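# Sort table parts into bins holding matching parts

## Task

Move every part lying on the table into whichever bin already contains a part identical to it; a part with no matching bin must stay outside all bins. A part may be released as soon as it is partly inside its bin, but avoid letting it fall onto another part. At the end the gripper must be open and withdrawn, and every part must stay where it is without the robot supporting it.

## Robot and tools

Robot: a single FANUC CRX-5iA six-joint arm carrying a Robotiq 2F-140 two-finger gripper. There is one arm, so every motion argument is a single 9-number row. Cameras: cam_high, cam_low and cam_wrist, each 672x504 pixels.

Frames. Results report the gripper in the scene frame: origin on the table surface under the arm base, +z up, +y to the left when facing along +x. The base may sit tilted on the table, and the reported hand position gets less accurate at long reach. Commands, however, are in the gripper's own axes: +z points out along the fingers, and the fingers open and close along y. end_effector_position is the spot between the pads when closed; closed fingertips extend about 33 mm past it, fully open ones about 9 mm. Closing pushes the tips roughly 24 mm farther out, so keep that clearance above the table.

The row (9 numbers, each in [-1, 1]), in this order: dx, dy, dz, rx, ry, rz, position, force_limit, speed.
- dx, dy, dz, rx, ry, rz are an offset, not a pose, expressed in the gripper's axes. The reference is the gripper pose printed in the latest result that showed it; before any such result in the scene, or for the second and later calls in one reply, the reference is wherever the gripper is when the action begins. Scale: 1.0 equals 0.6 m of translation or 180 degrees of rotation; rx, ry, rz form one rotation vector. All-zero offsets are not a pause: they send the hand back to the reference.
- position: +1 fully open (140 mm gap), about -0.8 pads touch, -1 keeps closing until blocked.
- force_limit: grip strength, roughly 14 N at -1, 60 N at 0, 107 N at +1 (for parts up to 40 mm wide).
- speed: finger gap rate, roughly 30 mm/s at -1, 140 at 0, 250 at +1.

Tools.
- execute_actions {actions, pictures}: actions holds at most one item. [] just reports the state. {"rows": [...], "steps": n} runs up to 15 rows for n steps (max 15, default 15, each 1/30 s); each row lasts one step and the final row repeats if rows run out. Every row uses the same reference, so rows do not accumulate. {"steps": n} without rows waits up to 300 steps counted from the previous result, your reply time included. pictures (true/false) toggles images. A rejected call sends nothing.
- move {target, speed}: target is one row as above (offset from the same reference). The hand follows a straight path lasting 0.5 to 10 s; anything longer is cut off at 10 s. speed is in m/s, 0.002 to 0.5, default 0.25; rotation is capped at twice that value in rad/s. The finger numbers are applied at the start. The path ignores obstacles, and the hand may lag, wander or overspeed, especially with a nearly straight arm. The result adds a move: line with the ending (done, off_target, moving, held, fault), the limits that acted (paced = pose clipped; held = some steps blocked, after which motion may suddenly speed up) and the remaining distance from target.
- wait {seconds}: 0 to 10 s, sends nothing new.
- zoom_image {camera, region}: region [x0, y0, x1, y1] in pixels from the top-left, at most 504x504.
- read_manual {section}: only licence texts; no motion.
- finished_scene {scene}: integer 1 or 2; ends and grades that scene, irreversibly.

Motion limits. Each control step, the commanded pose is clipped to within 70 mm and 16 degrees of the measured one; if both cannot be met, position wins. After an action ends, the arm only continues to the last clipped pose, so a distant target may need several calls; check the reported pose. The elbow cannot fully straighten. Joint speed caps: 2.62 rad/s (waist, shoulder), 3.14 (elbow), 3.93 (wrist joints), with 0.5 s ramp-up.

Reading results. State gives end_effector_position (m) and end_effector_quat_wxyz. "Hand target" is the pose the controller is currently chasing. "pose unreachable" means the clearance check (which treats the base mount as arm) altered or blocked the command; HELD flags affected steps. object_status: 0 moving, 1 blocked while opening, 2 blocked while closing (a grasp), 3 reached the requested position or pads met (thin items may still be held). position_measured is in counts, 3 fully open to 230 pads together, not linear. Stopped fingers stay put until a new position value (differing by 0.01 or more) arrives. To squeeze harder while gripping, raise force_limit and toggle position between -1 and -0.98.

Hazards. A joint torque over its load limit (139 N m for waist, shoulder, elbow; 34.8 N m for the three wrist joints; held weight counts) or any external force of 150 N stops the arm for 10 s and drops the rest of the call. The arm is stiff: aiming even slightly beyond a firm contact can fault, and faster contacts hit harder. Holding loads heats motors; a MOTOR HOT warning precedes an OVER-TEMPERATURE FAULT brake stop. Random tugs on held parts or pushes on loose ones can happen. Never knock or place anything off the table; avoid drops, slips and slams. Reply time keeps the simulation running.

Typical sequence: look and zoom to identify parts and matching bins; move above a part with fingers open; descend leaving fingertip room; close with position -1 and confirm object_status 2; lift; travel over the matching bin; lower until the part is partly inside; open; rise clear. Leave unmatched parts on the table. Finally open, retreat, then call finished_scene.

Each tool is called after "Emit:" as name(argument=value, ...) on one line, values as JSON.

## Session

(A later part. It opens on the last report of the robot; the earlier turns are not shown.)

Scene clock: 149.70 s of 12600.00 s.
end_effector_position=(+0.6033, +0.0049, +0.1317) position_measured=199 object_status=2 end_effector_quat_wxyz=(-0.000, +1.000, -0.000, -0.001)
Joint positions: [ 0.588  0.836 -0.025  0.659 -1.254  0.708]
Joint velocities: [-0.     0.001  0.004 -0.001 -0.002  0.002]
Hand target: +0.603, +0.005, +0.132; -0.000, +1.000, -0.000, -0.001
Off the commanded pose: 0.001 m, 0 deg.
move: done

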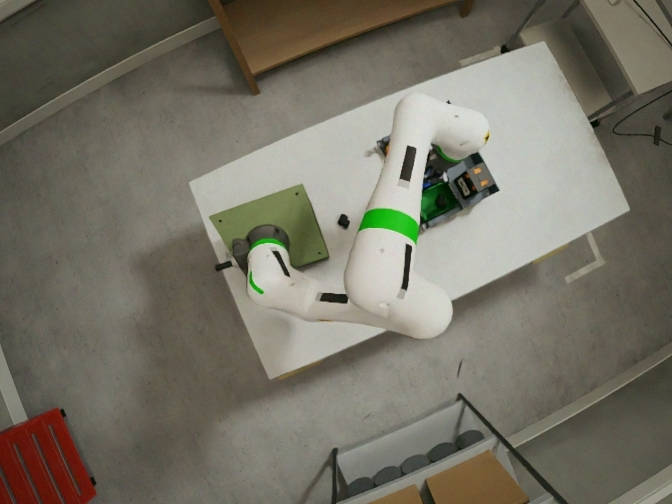

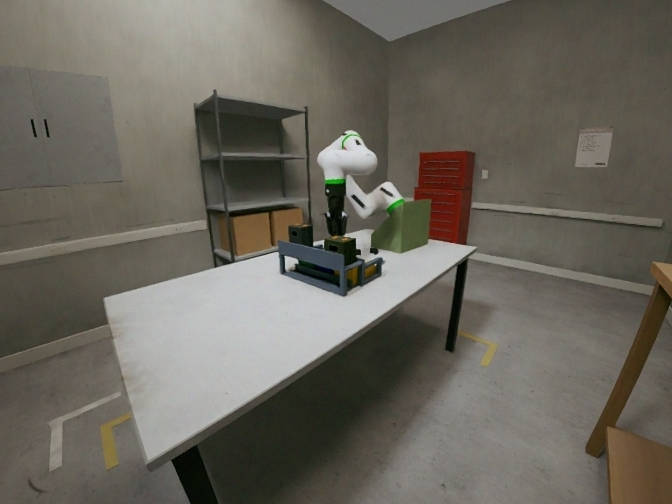

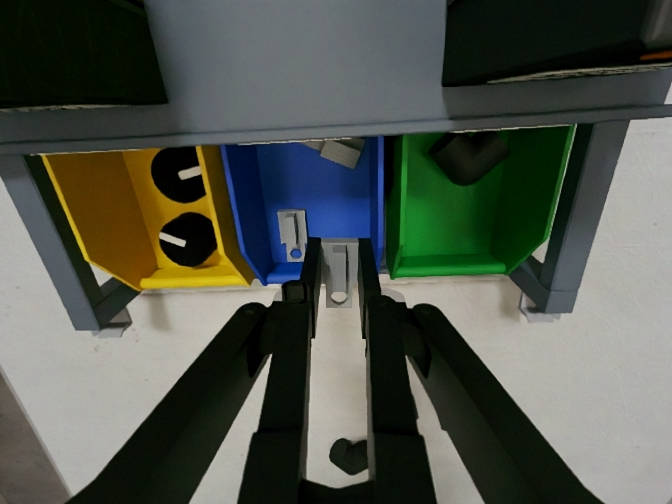

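Emit:
move(target=[0.005,-0.005,0.108,0,0,0,-1,0,0], speed=0.06)

Emit:
move(target=[0,0,0,0,0,0,-0.47,0,-0.5])

Emit:
move(target=[0,0,-0.11,0,0,0,-0.47,0,0], speed=0.15)

Emit:
move(target=[-0.553,0.037,0.07,0,0,-0.211,0.1,0,-0.5])

Scene clock: 158.10 s of 12600.00 s.
end_effector_position=(+0.6062, +0.0080, +0.0670) position_measured=199 object_status=2 end_effector_quat_wxyz=(-0.000, +1.000, -0.000, -0.001)
Joint positions: [ 0.52   0.891 -0.081  0.729 -1.142  0.667]
Joint velocities: [ 0.     0.    -0.001  0.     0.001 -0.   ]
Hand target: +0.606, +0.008, +0.067; -0.000, +1.000, -0.000, -0.001
Off the commanded pose: 0.000 m, 0 deg.
After step 90, 4.00 s passed at rest.
move: done

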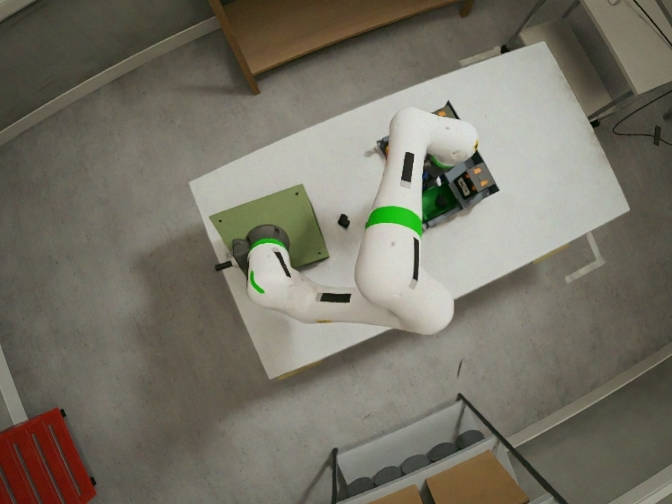

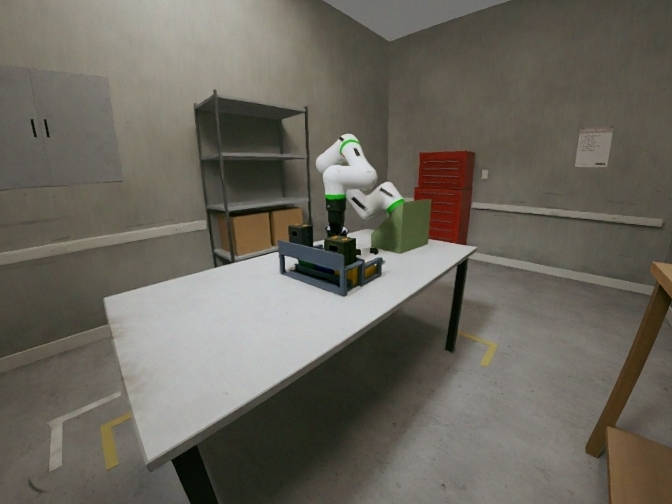

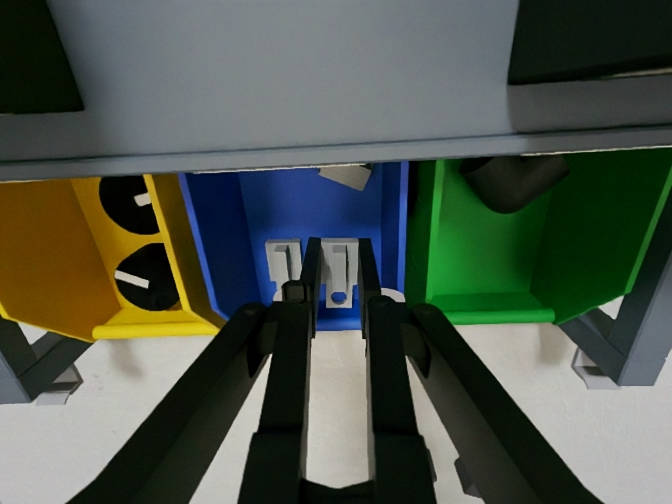

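Scene clock: 158.60 s of 12600.00 s.
end_effector_position=(+0.6062, +0.0080, +0.0670) position_measured=188 object_status=3 end_effector_quat_wxyz=(-0.000, +1.000, -0.000, -0.001)
Joint positions: [ 0.52   0.891 -0.081  0.729 -1.142  0.667]
Joint velocities: [ 0.001  0.001 -0.    -0.    -0.     0.   ]
Hand target: +0.606, +0.008, +0.067; -0.000, +1.000, -0.000, -0.001
Off the commanded pose: 0.000 m, 0 deg.
move: done

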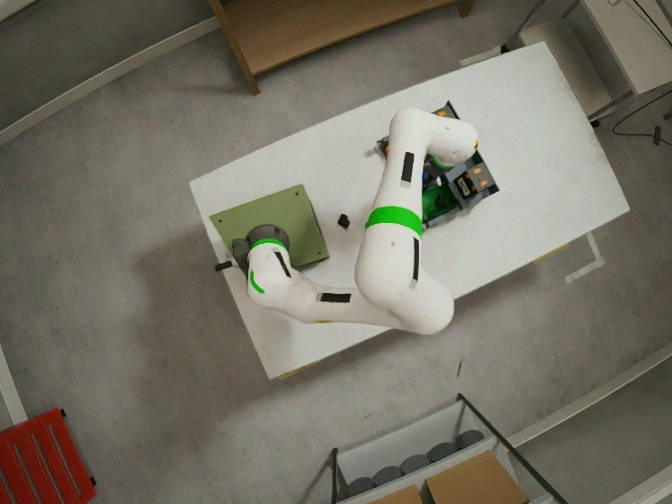

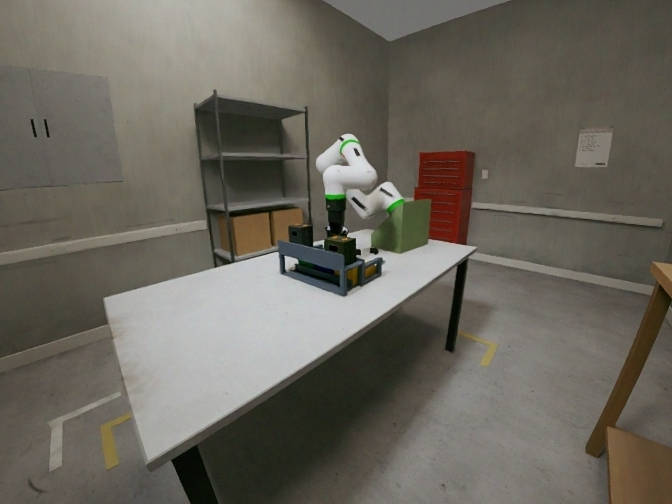

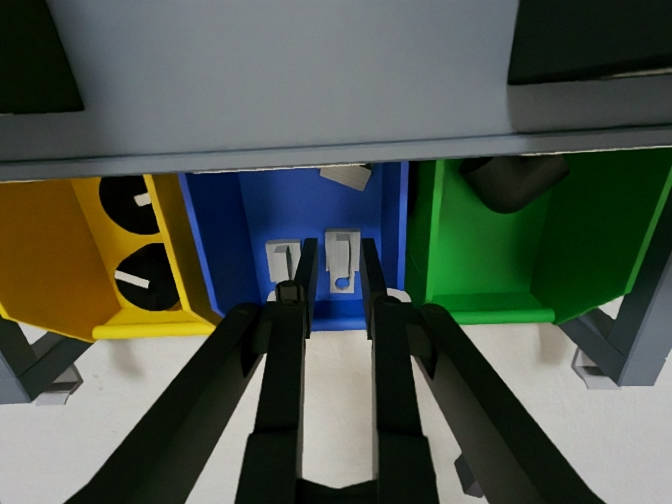

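Scene clock: 159.40 s of 12600.00 s.
end_effector_position=(+0.6063, +0.0079, +0.1329) position_measured=188 object_status=3 end_effector_quat_wxyz=(-0.000, +1.000, -0.000, -0.001)
Joint positions: [ 0.59   0.846 -0.01   0.657 -1.258  0.71 ]
Joint velocities: [ 0.001  0.     0.001 -0.001 -0.002  0.   ]
Hand target: +0.606, +0.008, +0.133; -0.000, +1.000, -0.000, -0.001
Off the commanded pose: 0.000 m, 0 deg.
move: done

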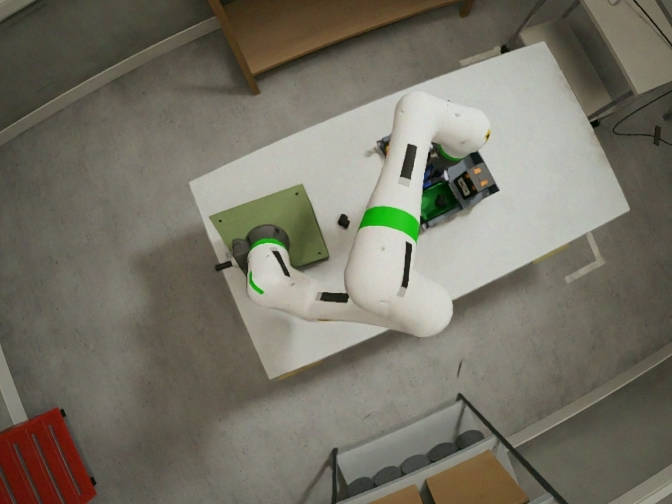

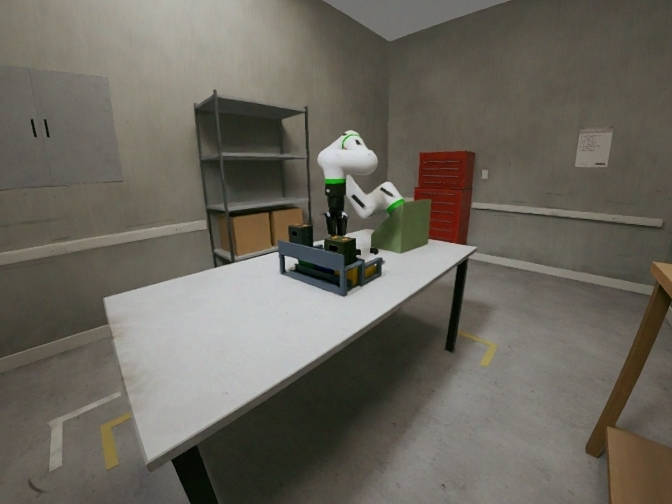

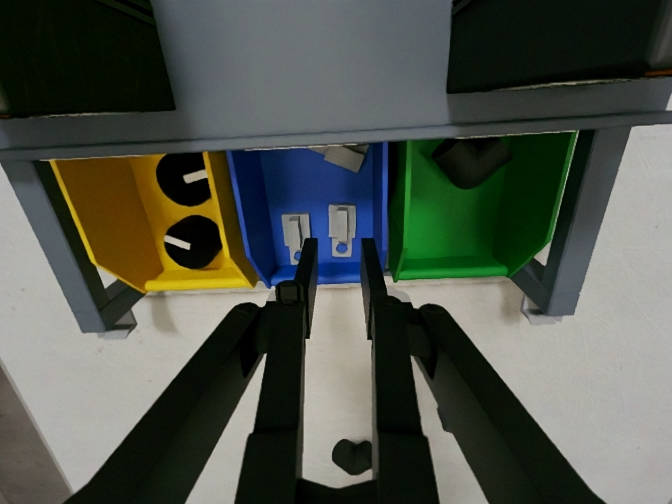

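Scene clock: 161.30 s of 12600.00 s.
end_effector_position=(+0.2744, -0.0134, +0.0910) position_measured=117 object_status=3 end_effector_quat_wxyz=(-0.000, +0.946, +0.325, -0.000)
Joint positions: [ 0.993  0.3   -0.942  0.47  -1.041  0.966]
Joint velocities: [ 0.003 -0.    -0.    -0.002 -0.001 -0.002]
Hand target: +0.274, -0.013, +0.091; -0.000, +0.946, +0.325, -0.000
Off the commanded pose: 0.001 m, 0 deg.
move: done

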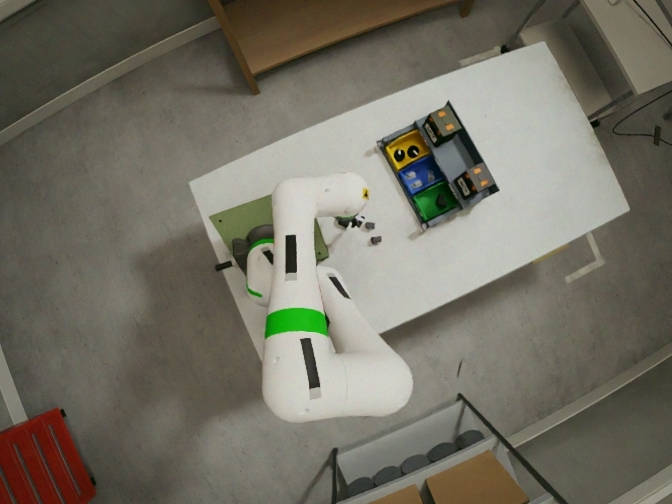

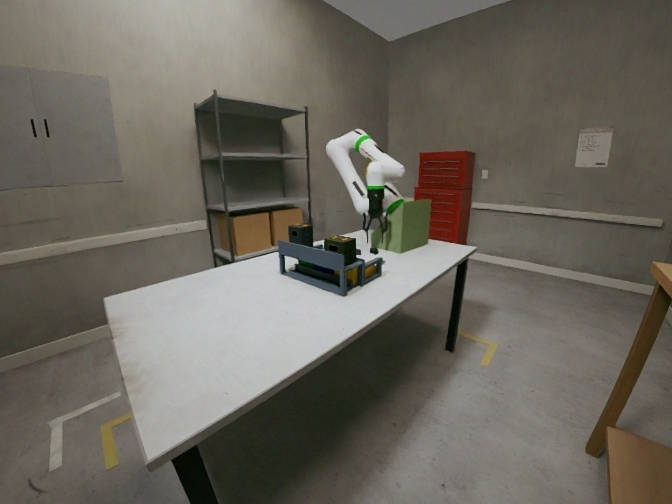

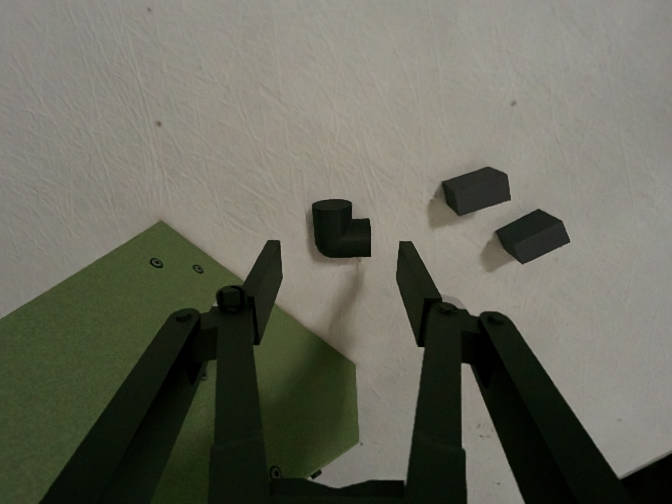

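Emit:
move(target=[0,0.002,0.091,0,0,-0.01,0.0,0,0], speed=0.07)

Emit:
move(target=[0,0,0,0,0,0,-1,0,-0.5])

Scene clock: 165.70 s of 12600.00 s.
end_effector_position=(+0.2751, -0.0143, +0.0365) position_measured=129 object_status=3 end_effector_quat_wxyz=(-0.000, +0.940, +0.340, -0.000)
Joint positions: [ 0.879  0.396 -1.024  0.63  -0.876  0.912]
Joint velocities: [-0.003  0.001 -0.001  0.003  0.002 -0.002]
Hand target: +0.275, -0.014, +0.036; -0.000, +0.940, +0.340, -0.000
Off the commanded pose: 0.000 m, 0 deg.
After step 90, 0.27 s passed at rest.
move: done

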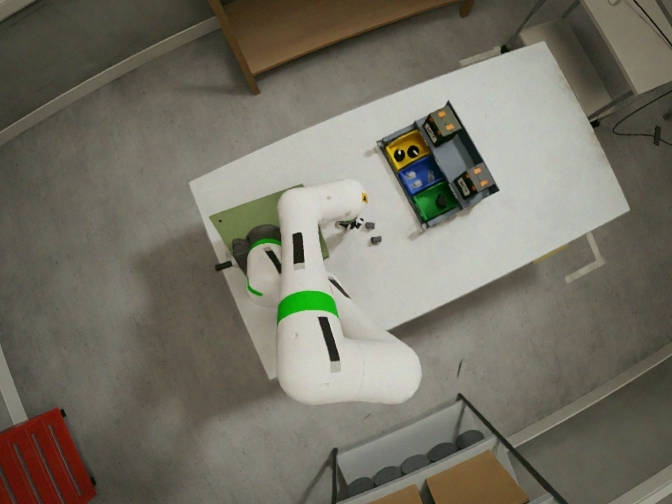

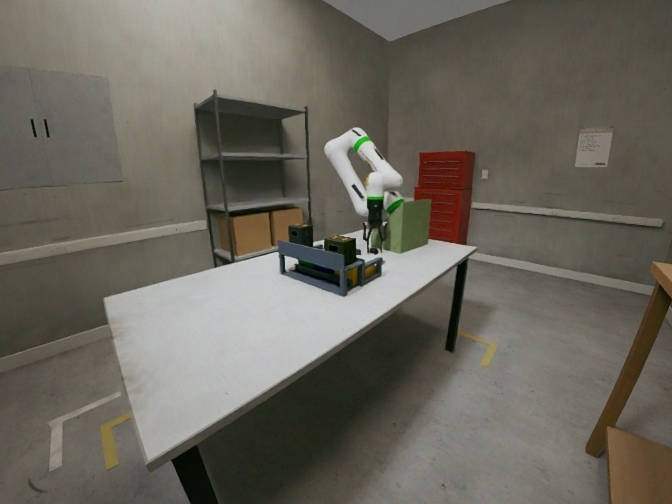

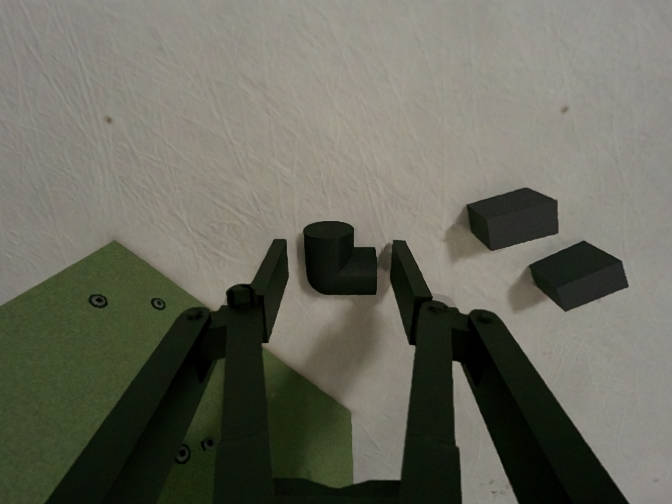

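Scene clock: 166.23 s of 12600.00 s.
end_effector_position=(+0.2751, -0.0143, +0.0365) position_measured=169 object_status=2 end_effector_quat_wxyz=(-0.000, +0.940, +0.340, -0.000)
Joint positions: [ 0.879  0.397 -1.024  0.63  -0.876  0.912]
Joint velocities: [ 0.  0.  0.  0. -0. -0.]
Hand target: +0.275, -0.014, +0.036; -0.000, +0.940, +0.340, -0.000
Off the commanded pose: 0.000 m, 0 deg.
move: done

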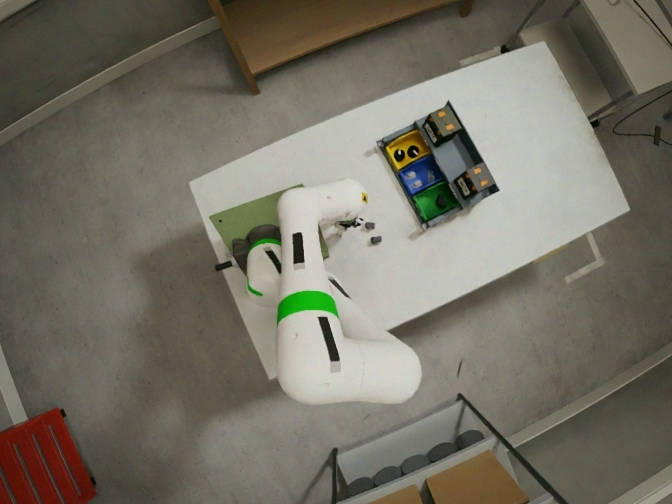

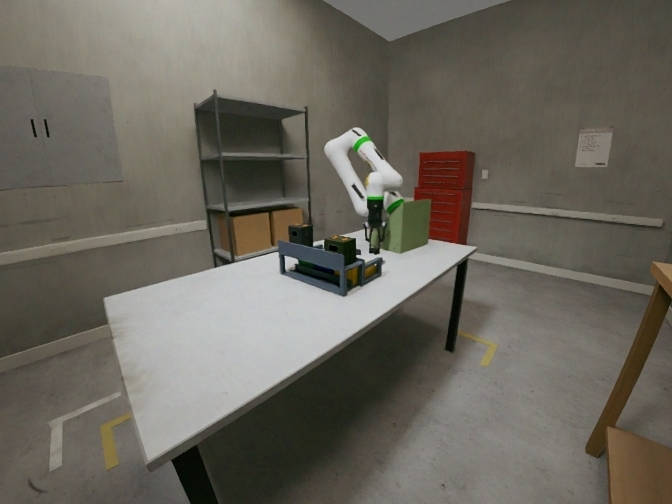

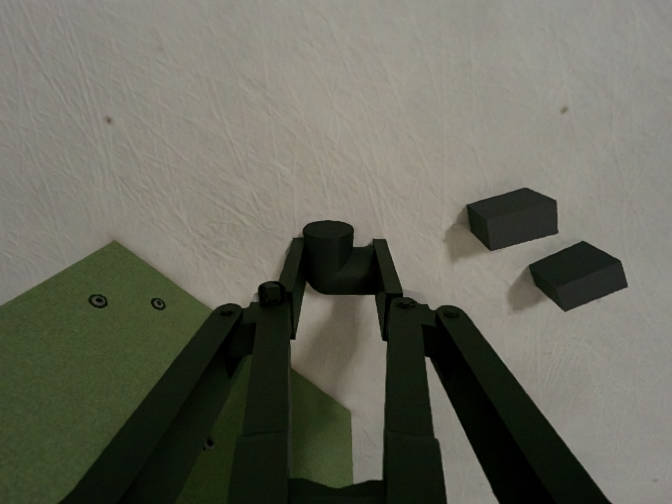

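Emit:
move(target=[0,0,-0.165,0,0,0,-1,0,0], speed=0.2)

Emit:
move(target=[0.32,0.4275,0,0,0,0.21,-1,0,0])

Scene clock: 176.77 s of 12600.00 s.
end_effector_position=(+0.2752, -0.0144, +0.1354) position_measured=170 object_status=2 end_effector_quat_wxyz=(-0.000, +0.940, +0.340, -0.001)
Joint positions: [ 1.053  0.238 -0.869  0.396 -1.175  1.037]
Joint velocities: [ 0.001 -0.002  0.001  0.    -0.001  0.   ]
Hand target: +0.275, -0.014, +0.135; -0.000, +0.940, +0.340, -0.000
Off the commanded pose: 0.000 m, 0 deg.
After step 90, 6.53 s passed at rest.
move: done

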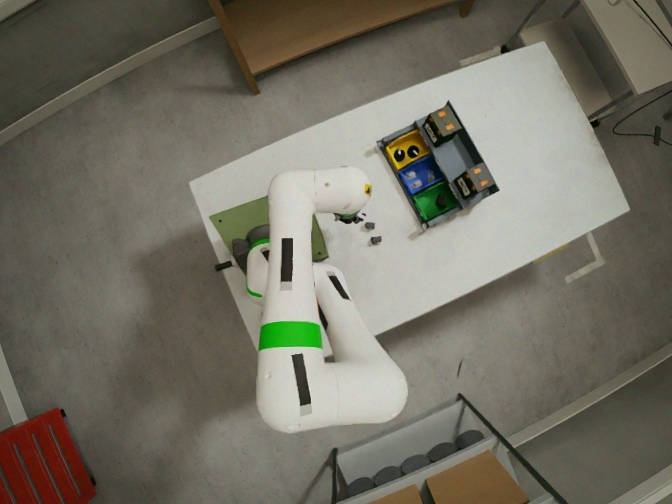

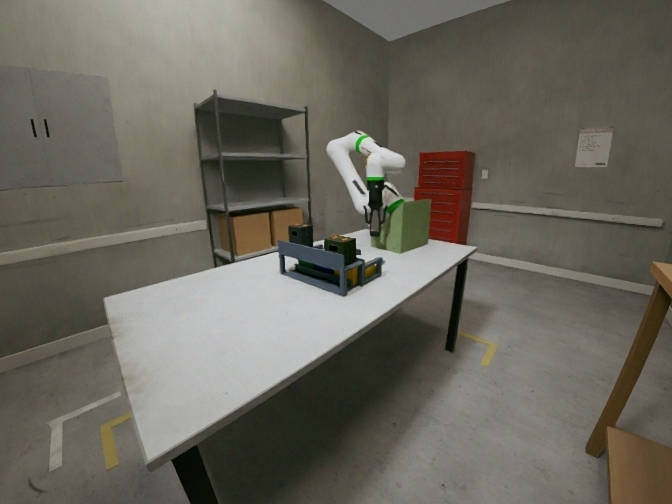

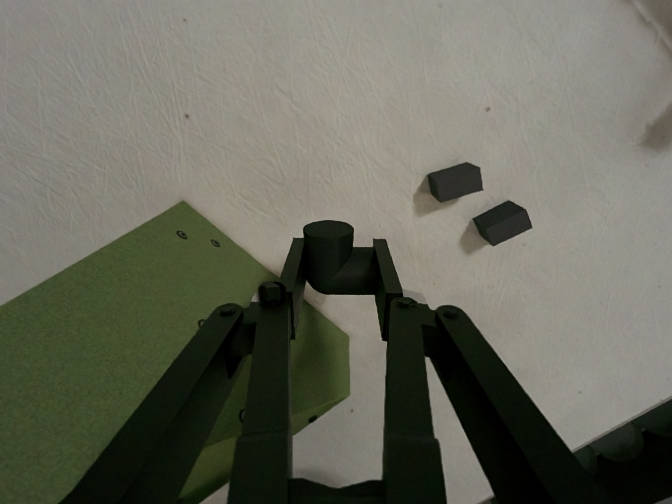

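Scene clock: 178.60 s of 12600.00 s.
end_effector_position=(+0.5866, -0.0894, +0.1351) position_measured=170 object_status=2 end_effector_quat_wxyz=(-0.000, +1.000, +0.017, -0.001)
Joint positions: [ 0.497  0.673 -0.132  0.7   -1.259  0.83 ]
Joint velocities: [-0.001  0.002  0.002 -0.001 -0.001  0.002]
Hand target: +0.587, -0.089, +0.135; -0.000, +1.000, +0.017, -0.001
Off the commanded pose: 0.001 m, 0 deg.
move: done

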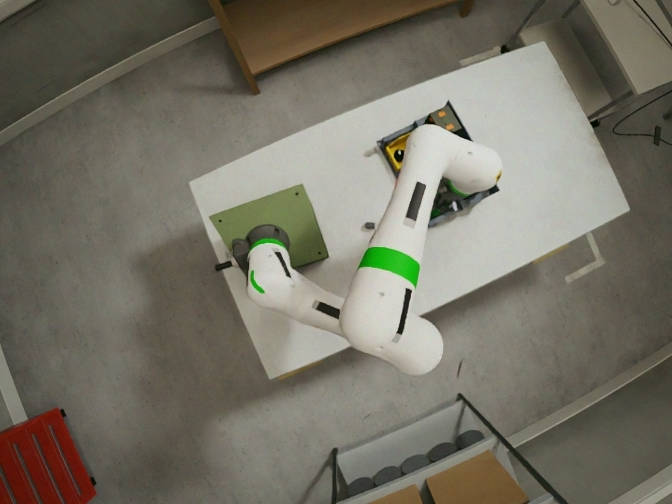

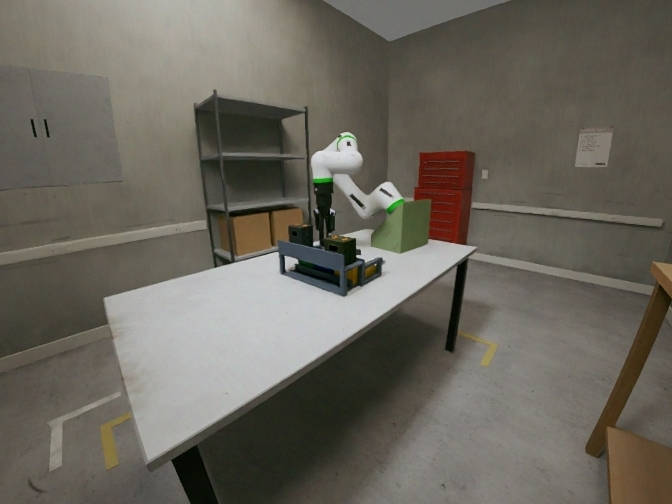

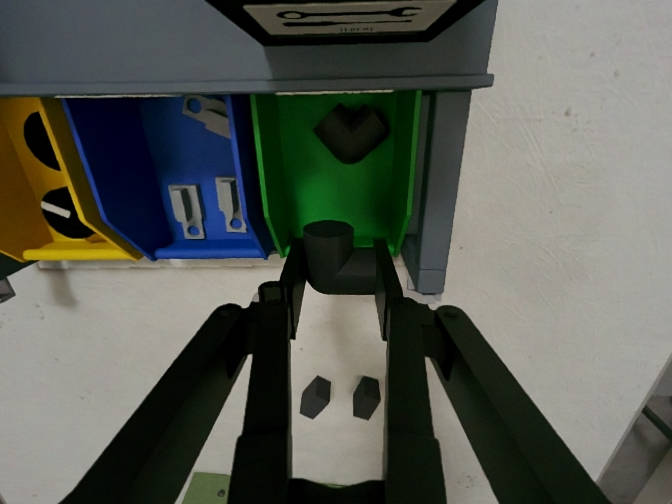

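Emit:
move(target=[0.018,-0.004,0.075,0,0,0,-1,0,0], speed=0.06)

Emit:
move(target=[0,0,0.042,0,0,0,-1,0,0], speed=0.04)

Scene clock: 185.40 s of 12600.00 s.
end_effector_position=(+0.5972, -0.0866, +0.0902) position_measured=170 object_status=2 end_effector_quat_wxyz=(-0.000, +1.000, +0.017, -0.001)
Joint positions: [ 0.442  0.727 -0.145  0.747 -1.183  0.812]
Joint velocities: [-0.002  0.     0.     0.002  0.001 -0.001]
Hand target: +0.597, -0.087, +0.090; -0.000, +1.000, +0.017, -0.001
Off the commanded pose: 0.000 m, 0 deg.
After step 90, 2.73 s passed at rest.
move: done

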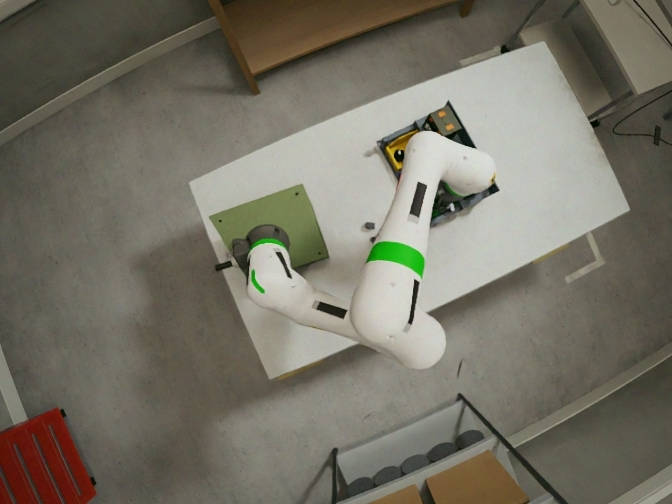

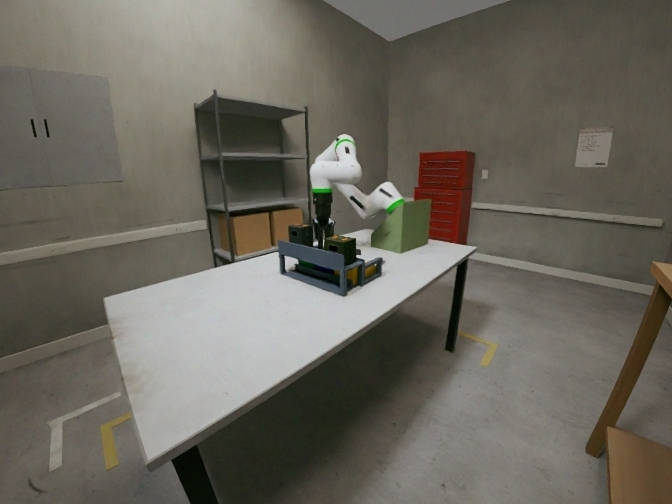

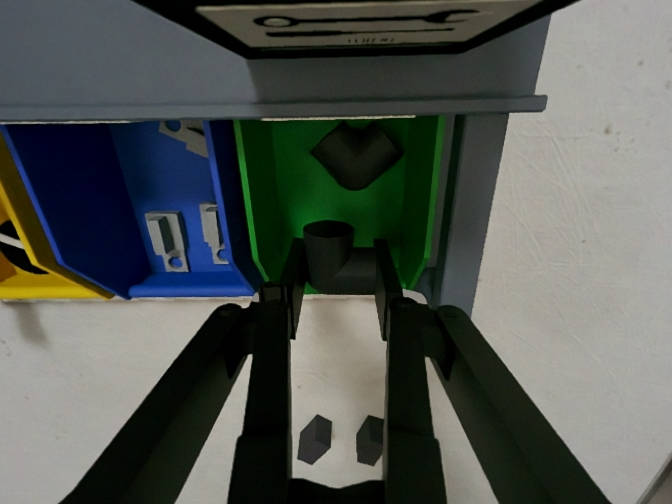

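Scene clock: 186.33 s of 12600.00 s.
end_effector_position=(+0.5972, -0.0866, +0.0650) position_measured=170 object_status=2 end_effector_quat_wxyz=(-0.000, +1.000, +0.017, -0.001)
Joint positions: [ 0.411  0.747 -0.169  0.778 -1.139  0.794]
Joint velocities: [ 0.     0.    -0.     0.001  0.001 -0.001]
Hand target: +0.597, -0.087, +0.065; -0.000, +1.000, +0.017, -0.001
Off the commanded pose: 0.000 m, 0 deg.
move: done

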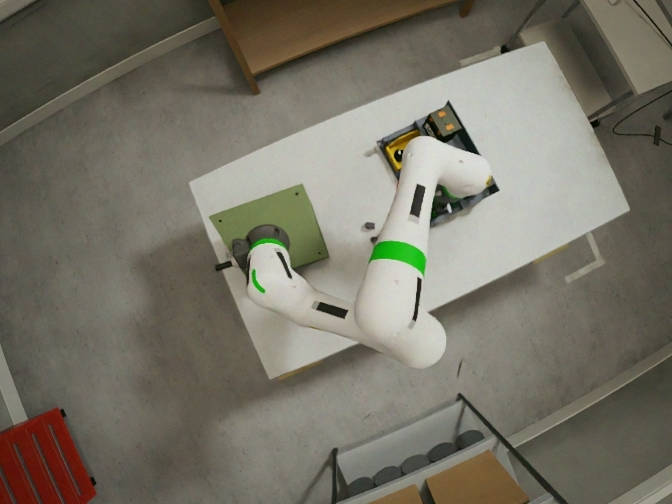

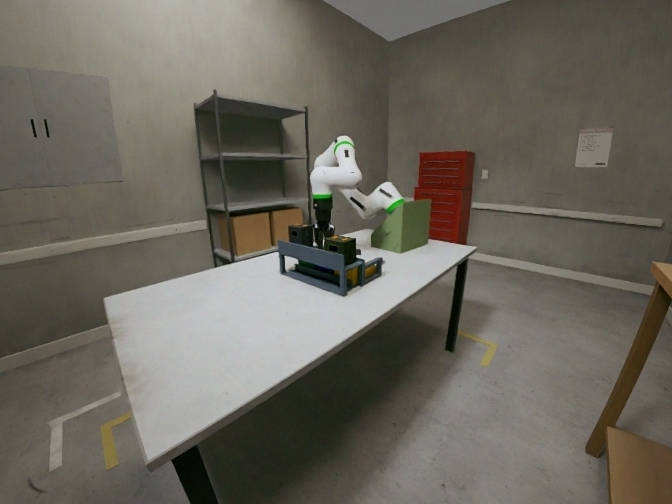

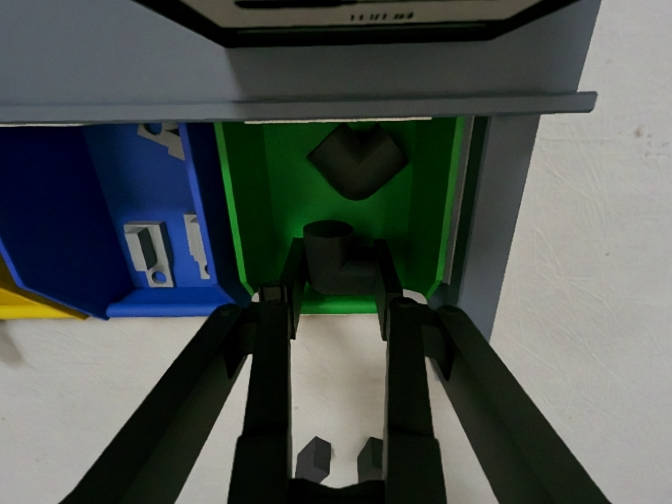

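Emit:
move(target=[0,0,0,0,0,0,-0.2,0,-0.5])

Emit:
move(target=[-0.03,0,-0.3,0,0,0,-0.2,0,0], speed=0.2)

Scene clock: 191.90 s of 12600.00 s.
end_effector_position=(+0.5972, -0.0866, +0.0650) position_measured=154 object_status=3 end_effector_quat_wxyz=(-0.000, +1.000, +0.017, -0.001)
Joint positions: [ 0.411  0.747 -0.169  0.778 -1.139  0.794]
Joint velocities: [-0.001  0.001 -0.    -0.    -0.    -0.   ]
Hand target: +0.597, -0.087, +0.065; -0.000, +1.000, +0.017, -0.001
Off the commanded pose: 0.000 m, 0 deg.
After step 90, 1.87 s passed at rest.
move: done

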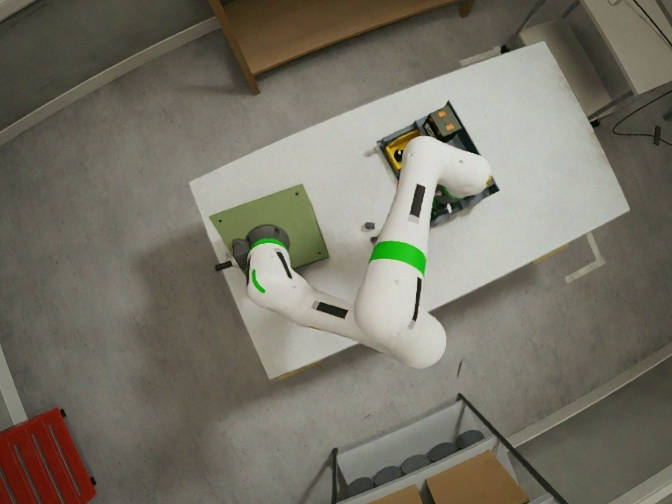

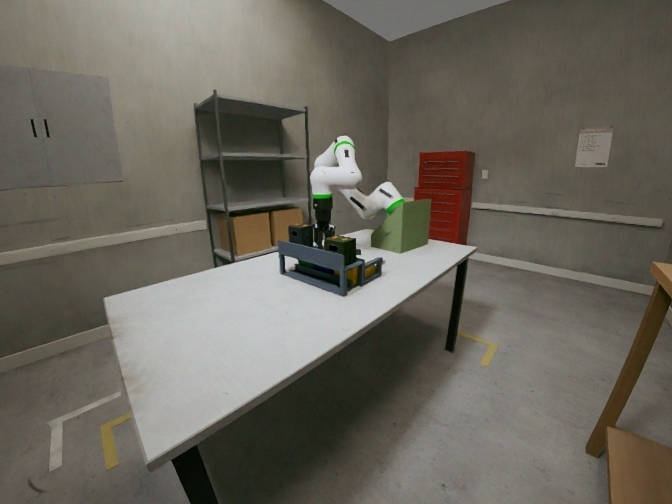

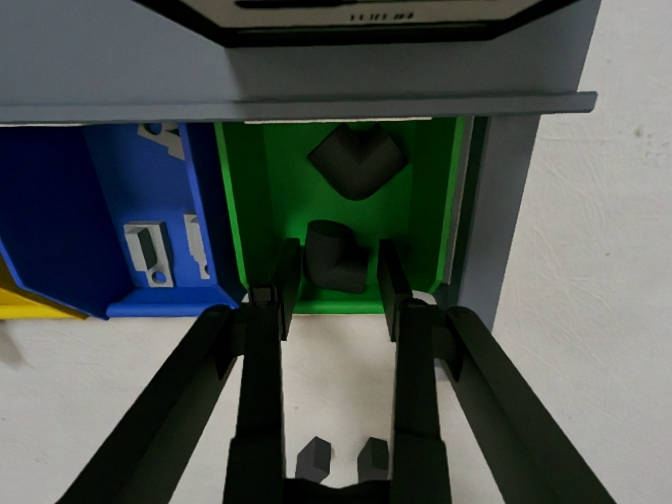

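Scene clock: 193.23 s of 12600.00 s.
end_effector_position=(+0.5794, -0.0874, +0.2450) position_measured=154 object_status=3 end_effector_quat_wxyz=(-0.000, +1.000, +0.017, -0.001)
Joint positions: [ 0.62   0.622  0.011  0.61  -1.469  0.875]
Joint velocities: [ 0.001 -0.001  0.001 -0.    -0.001  0.001]
Hand target: +0.579, -0.087, +0.245; -0.000, +1.000, +0.017, -0.001
Off the commanded pose: 0.000 m, 0 deg.
move: done

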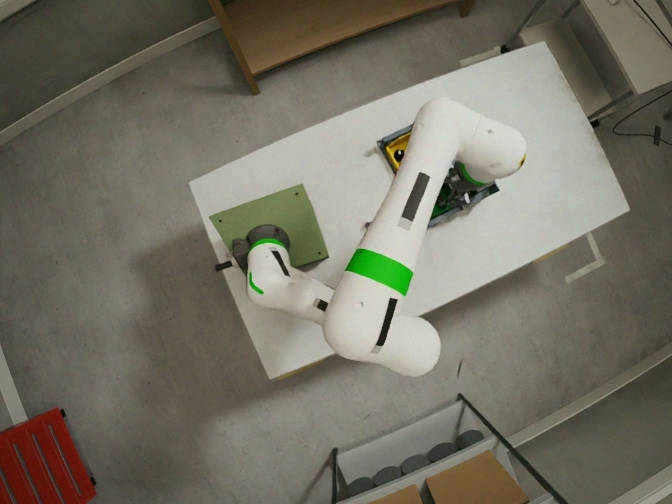

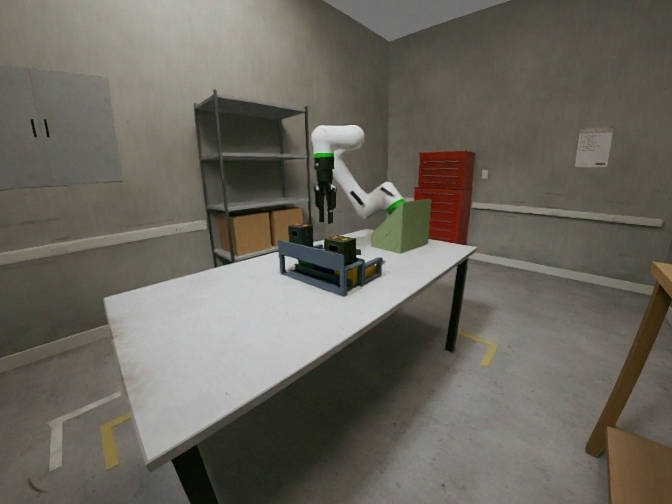

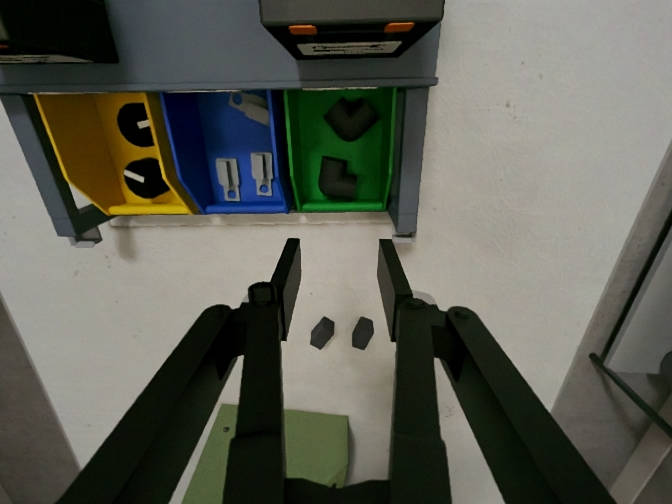

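Emit:
finished_scene(scene=1)

The scene is finished: the task was done.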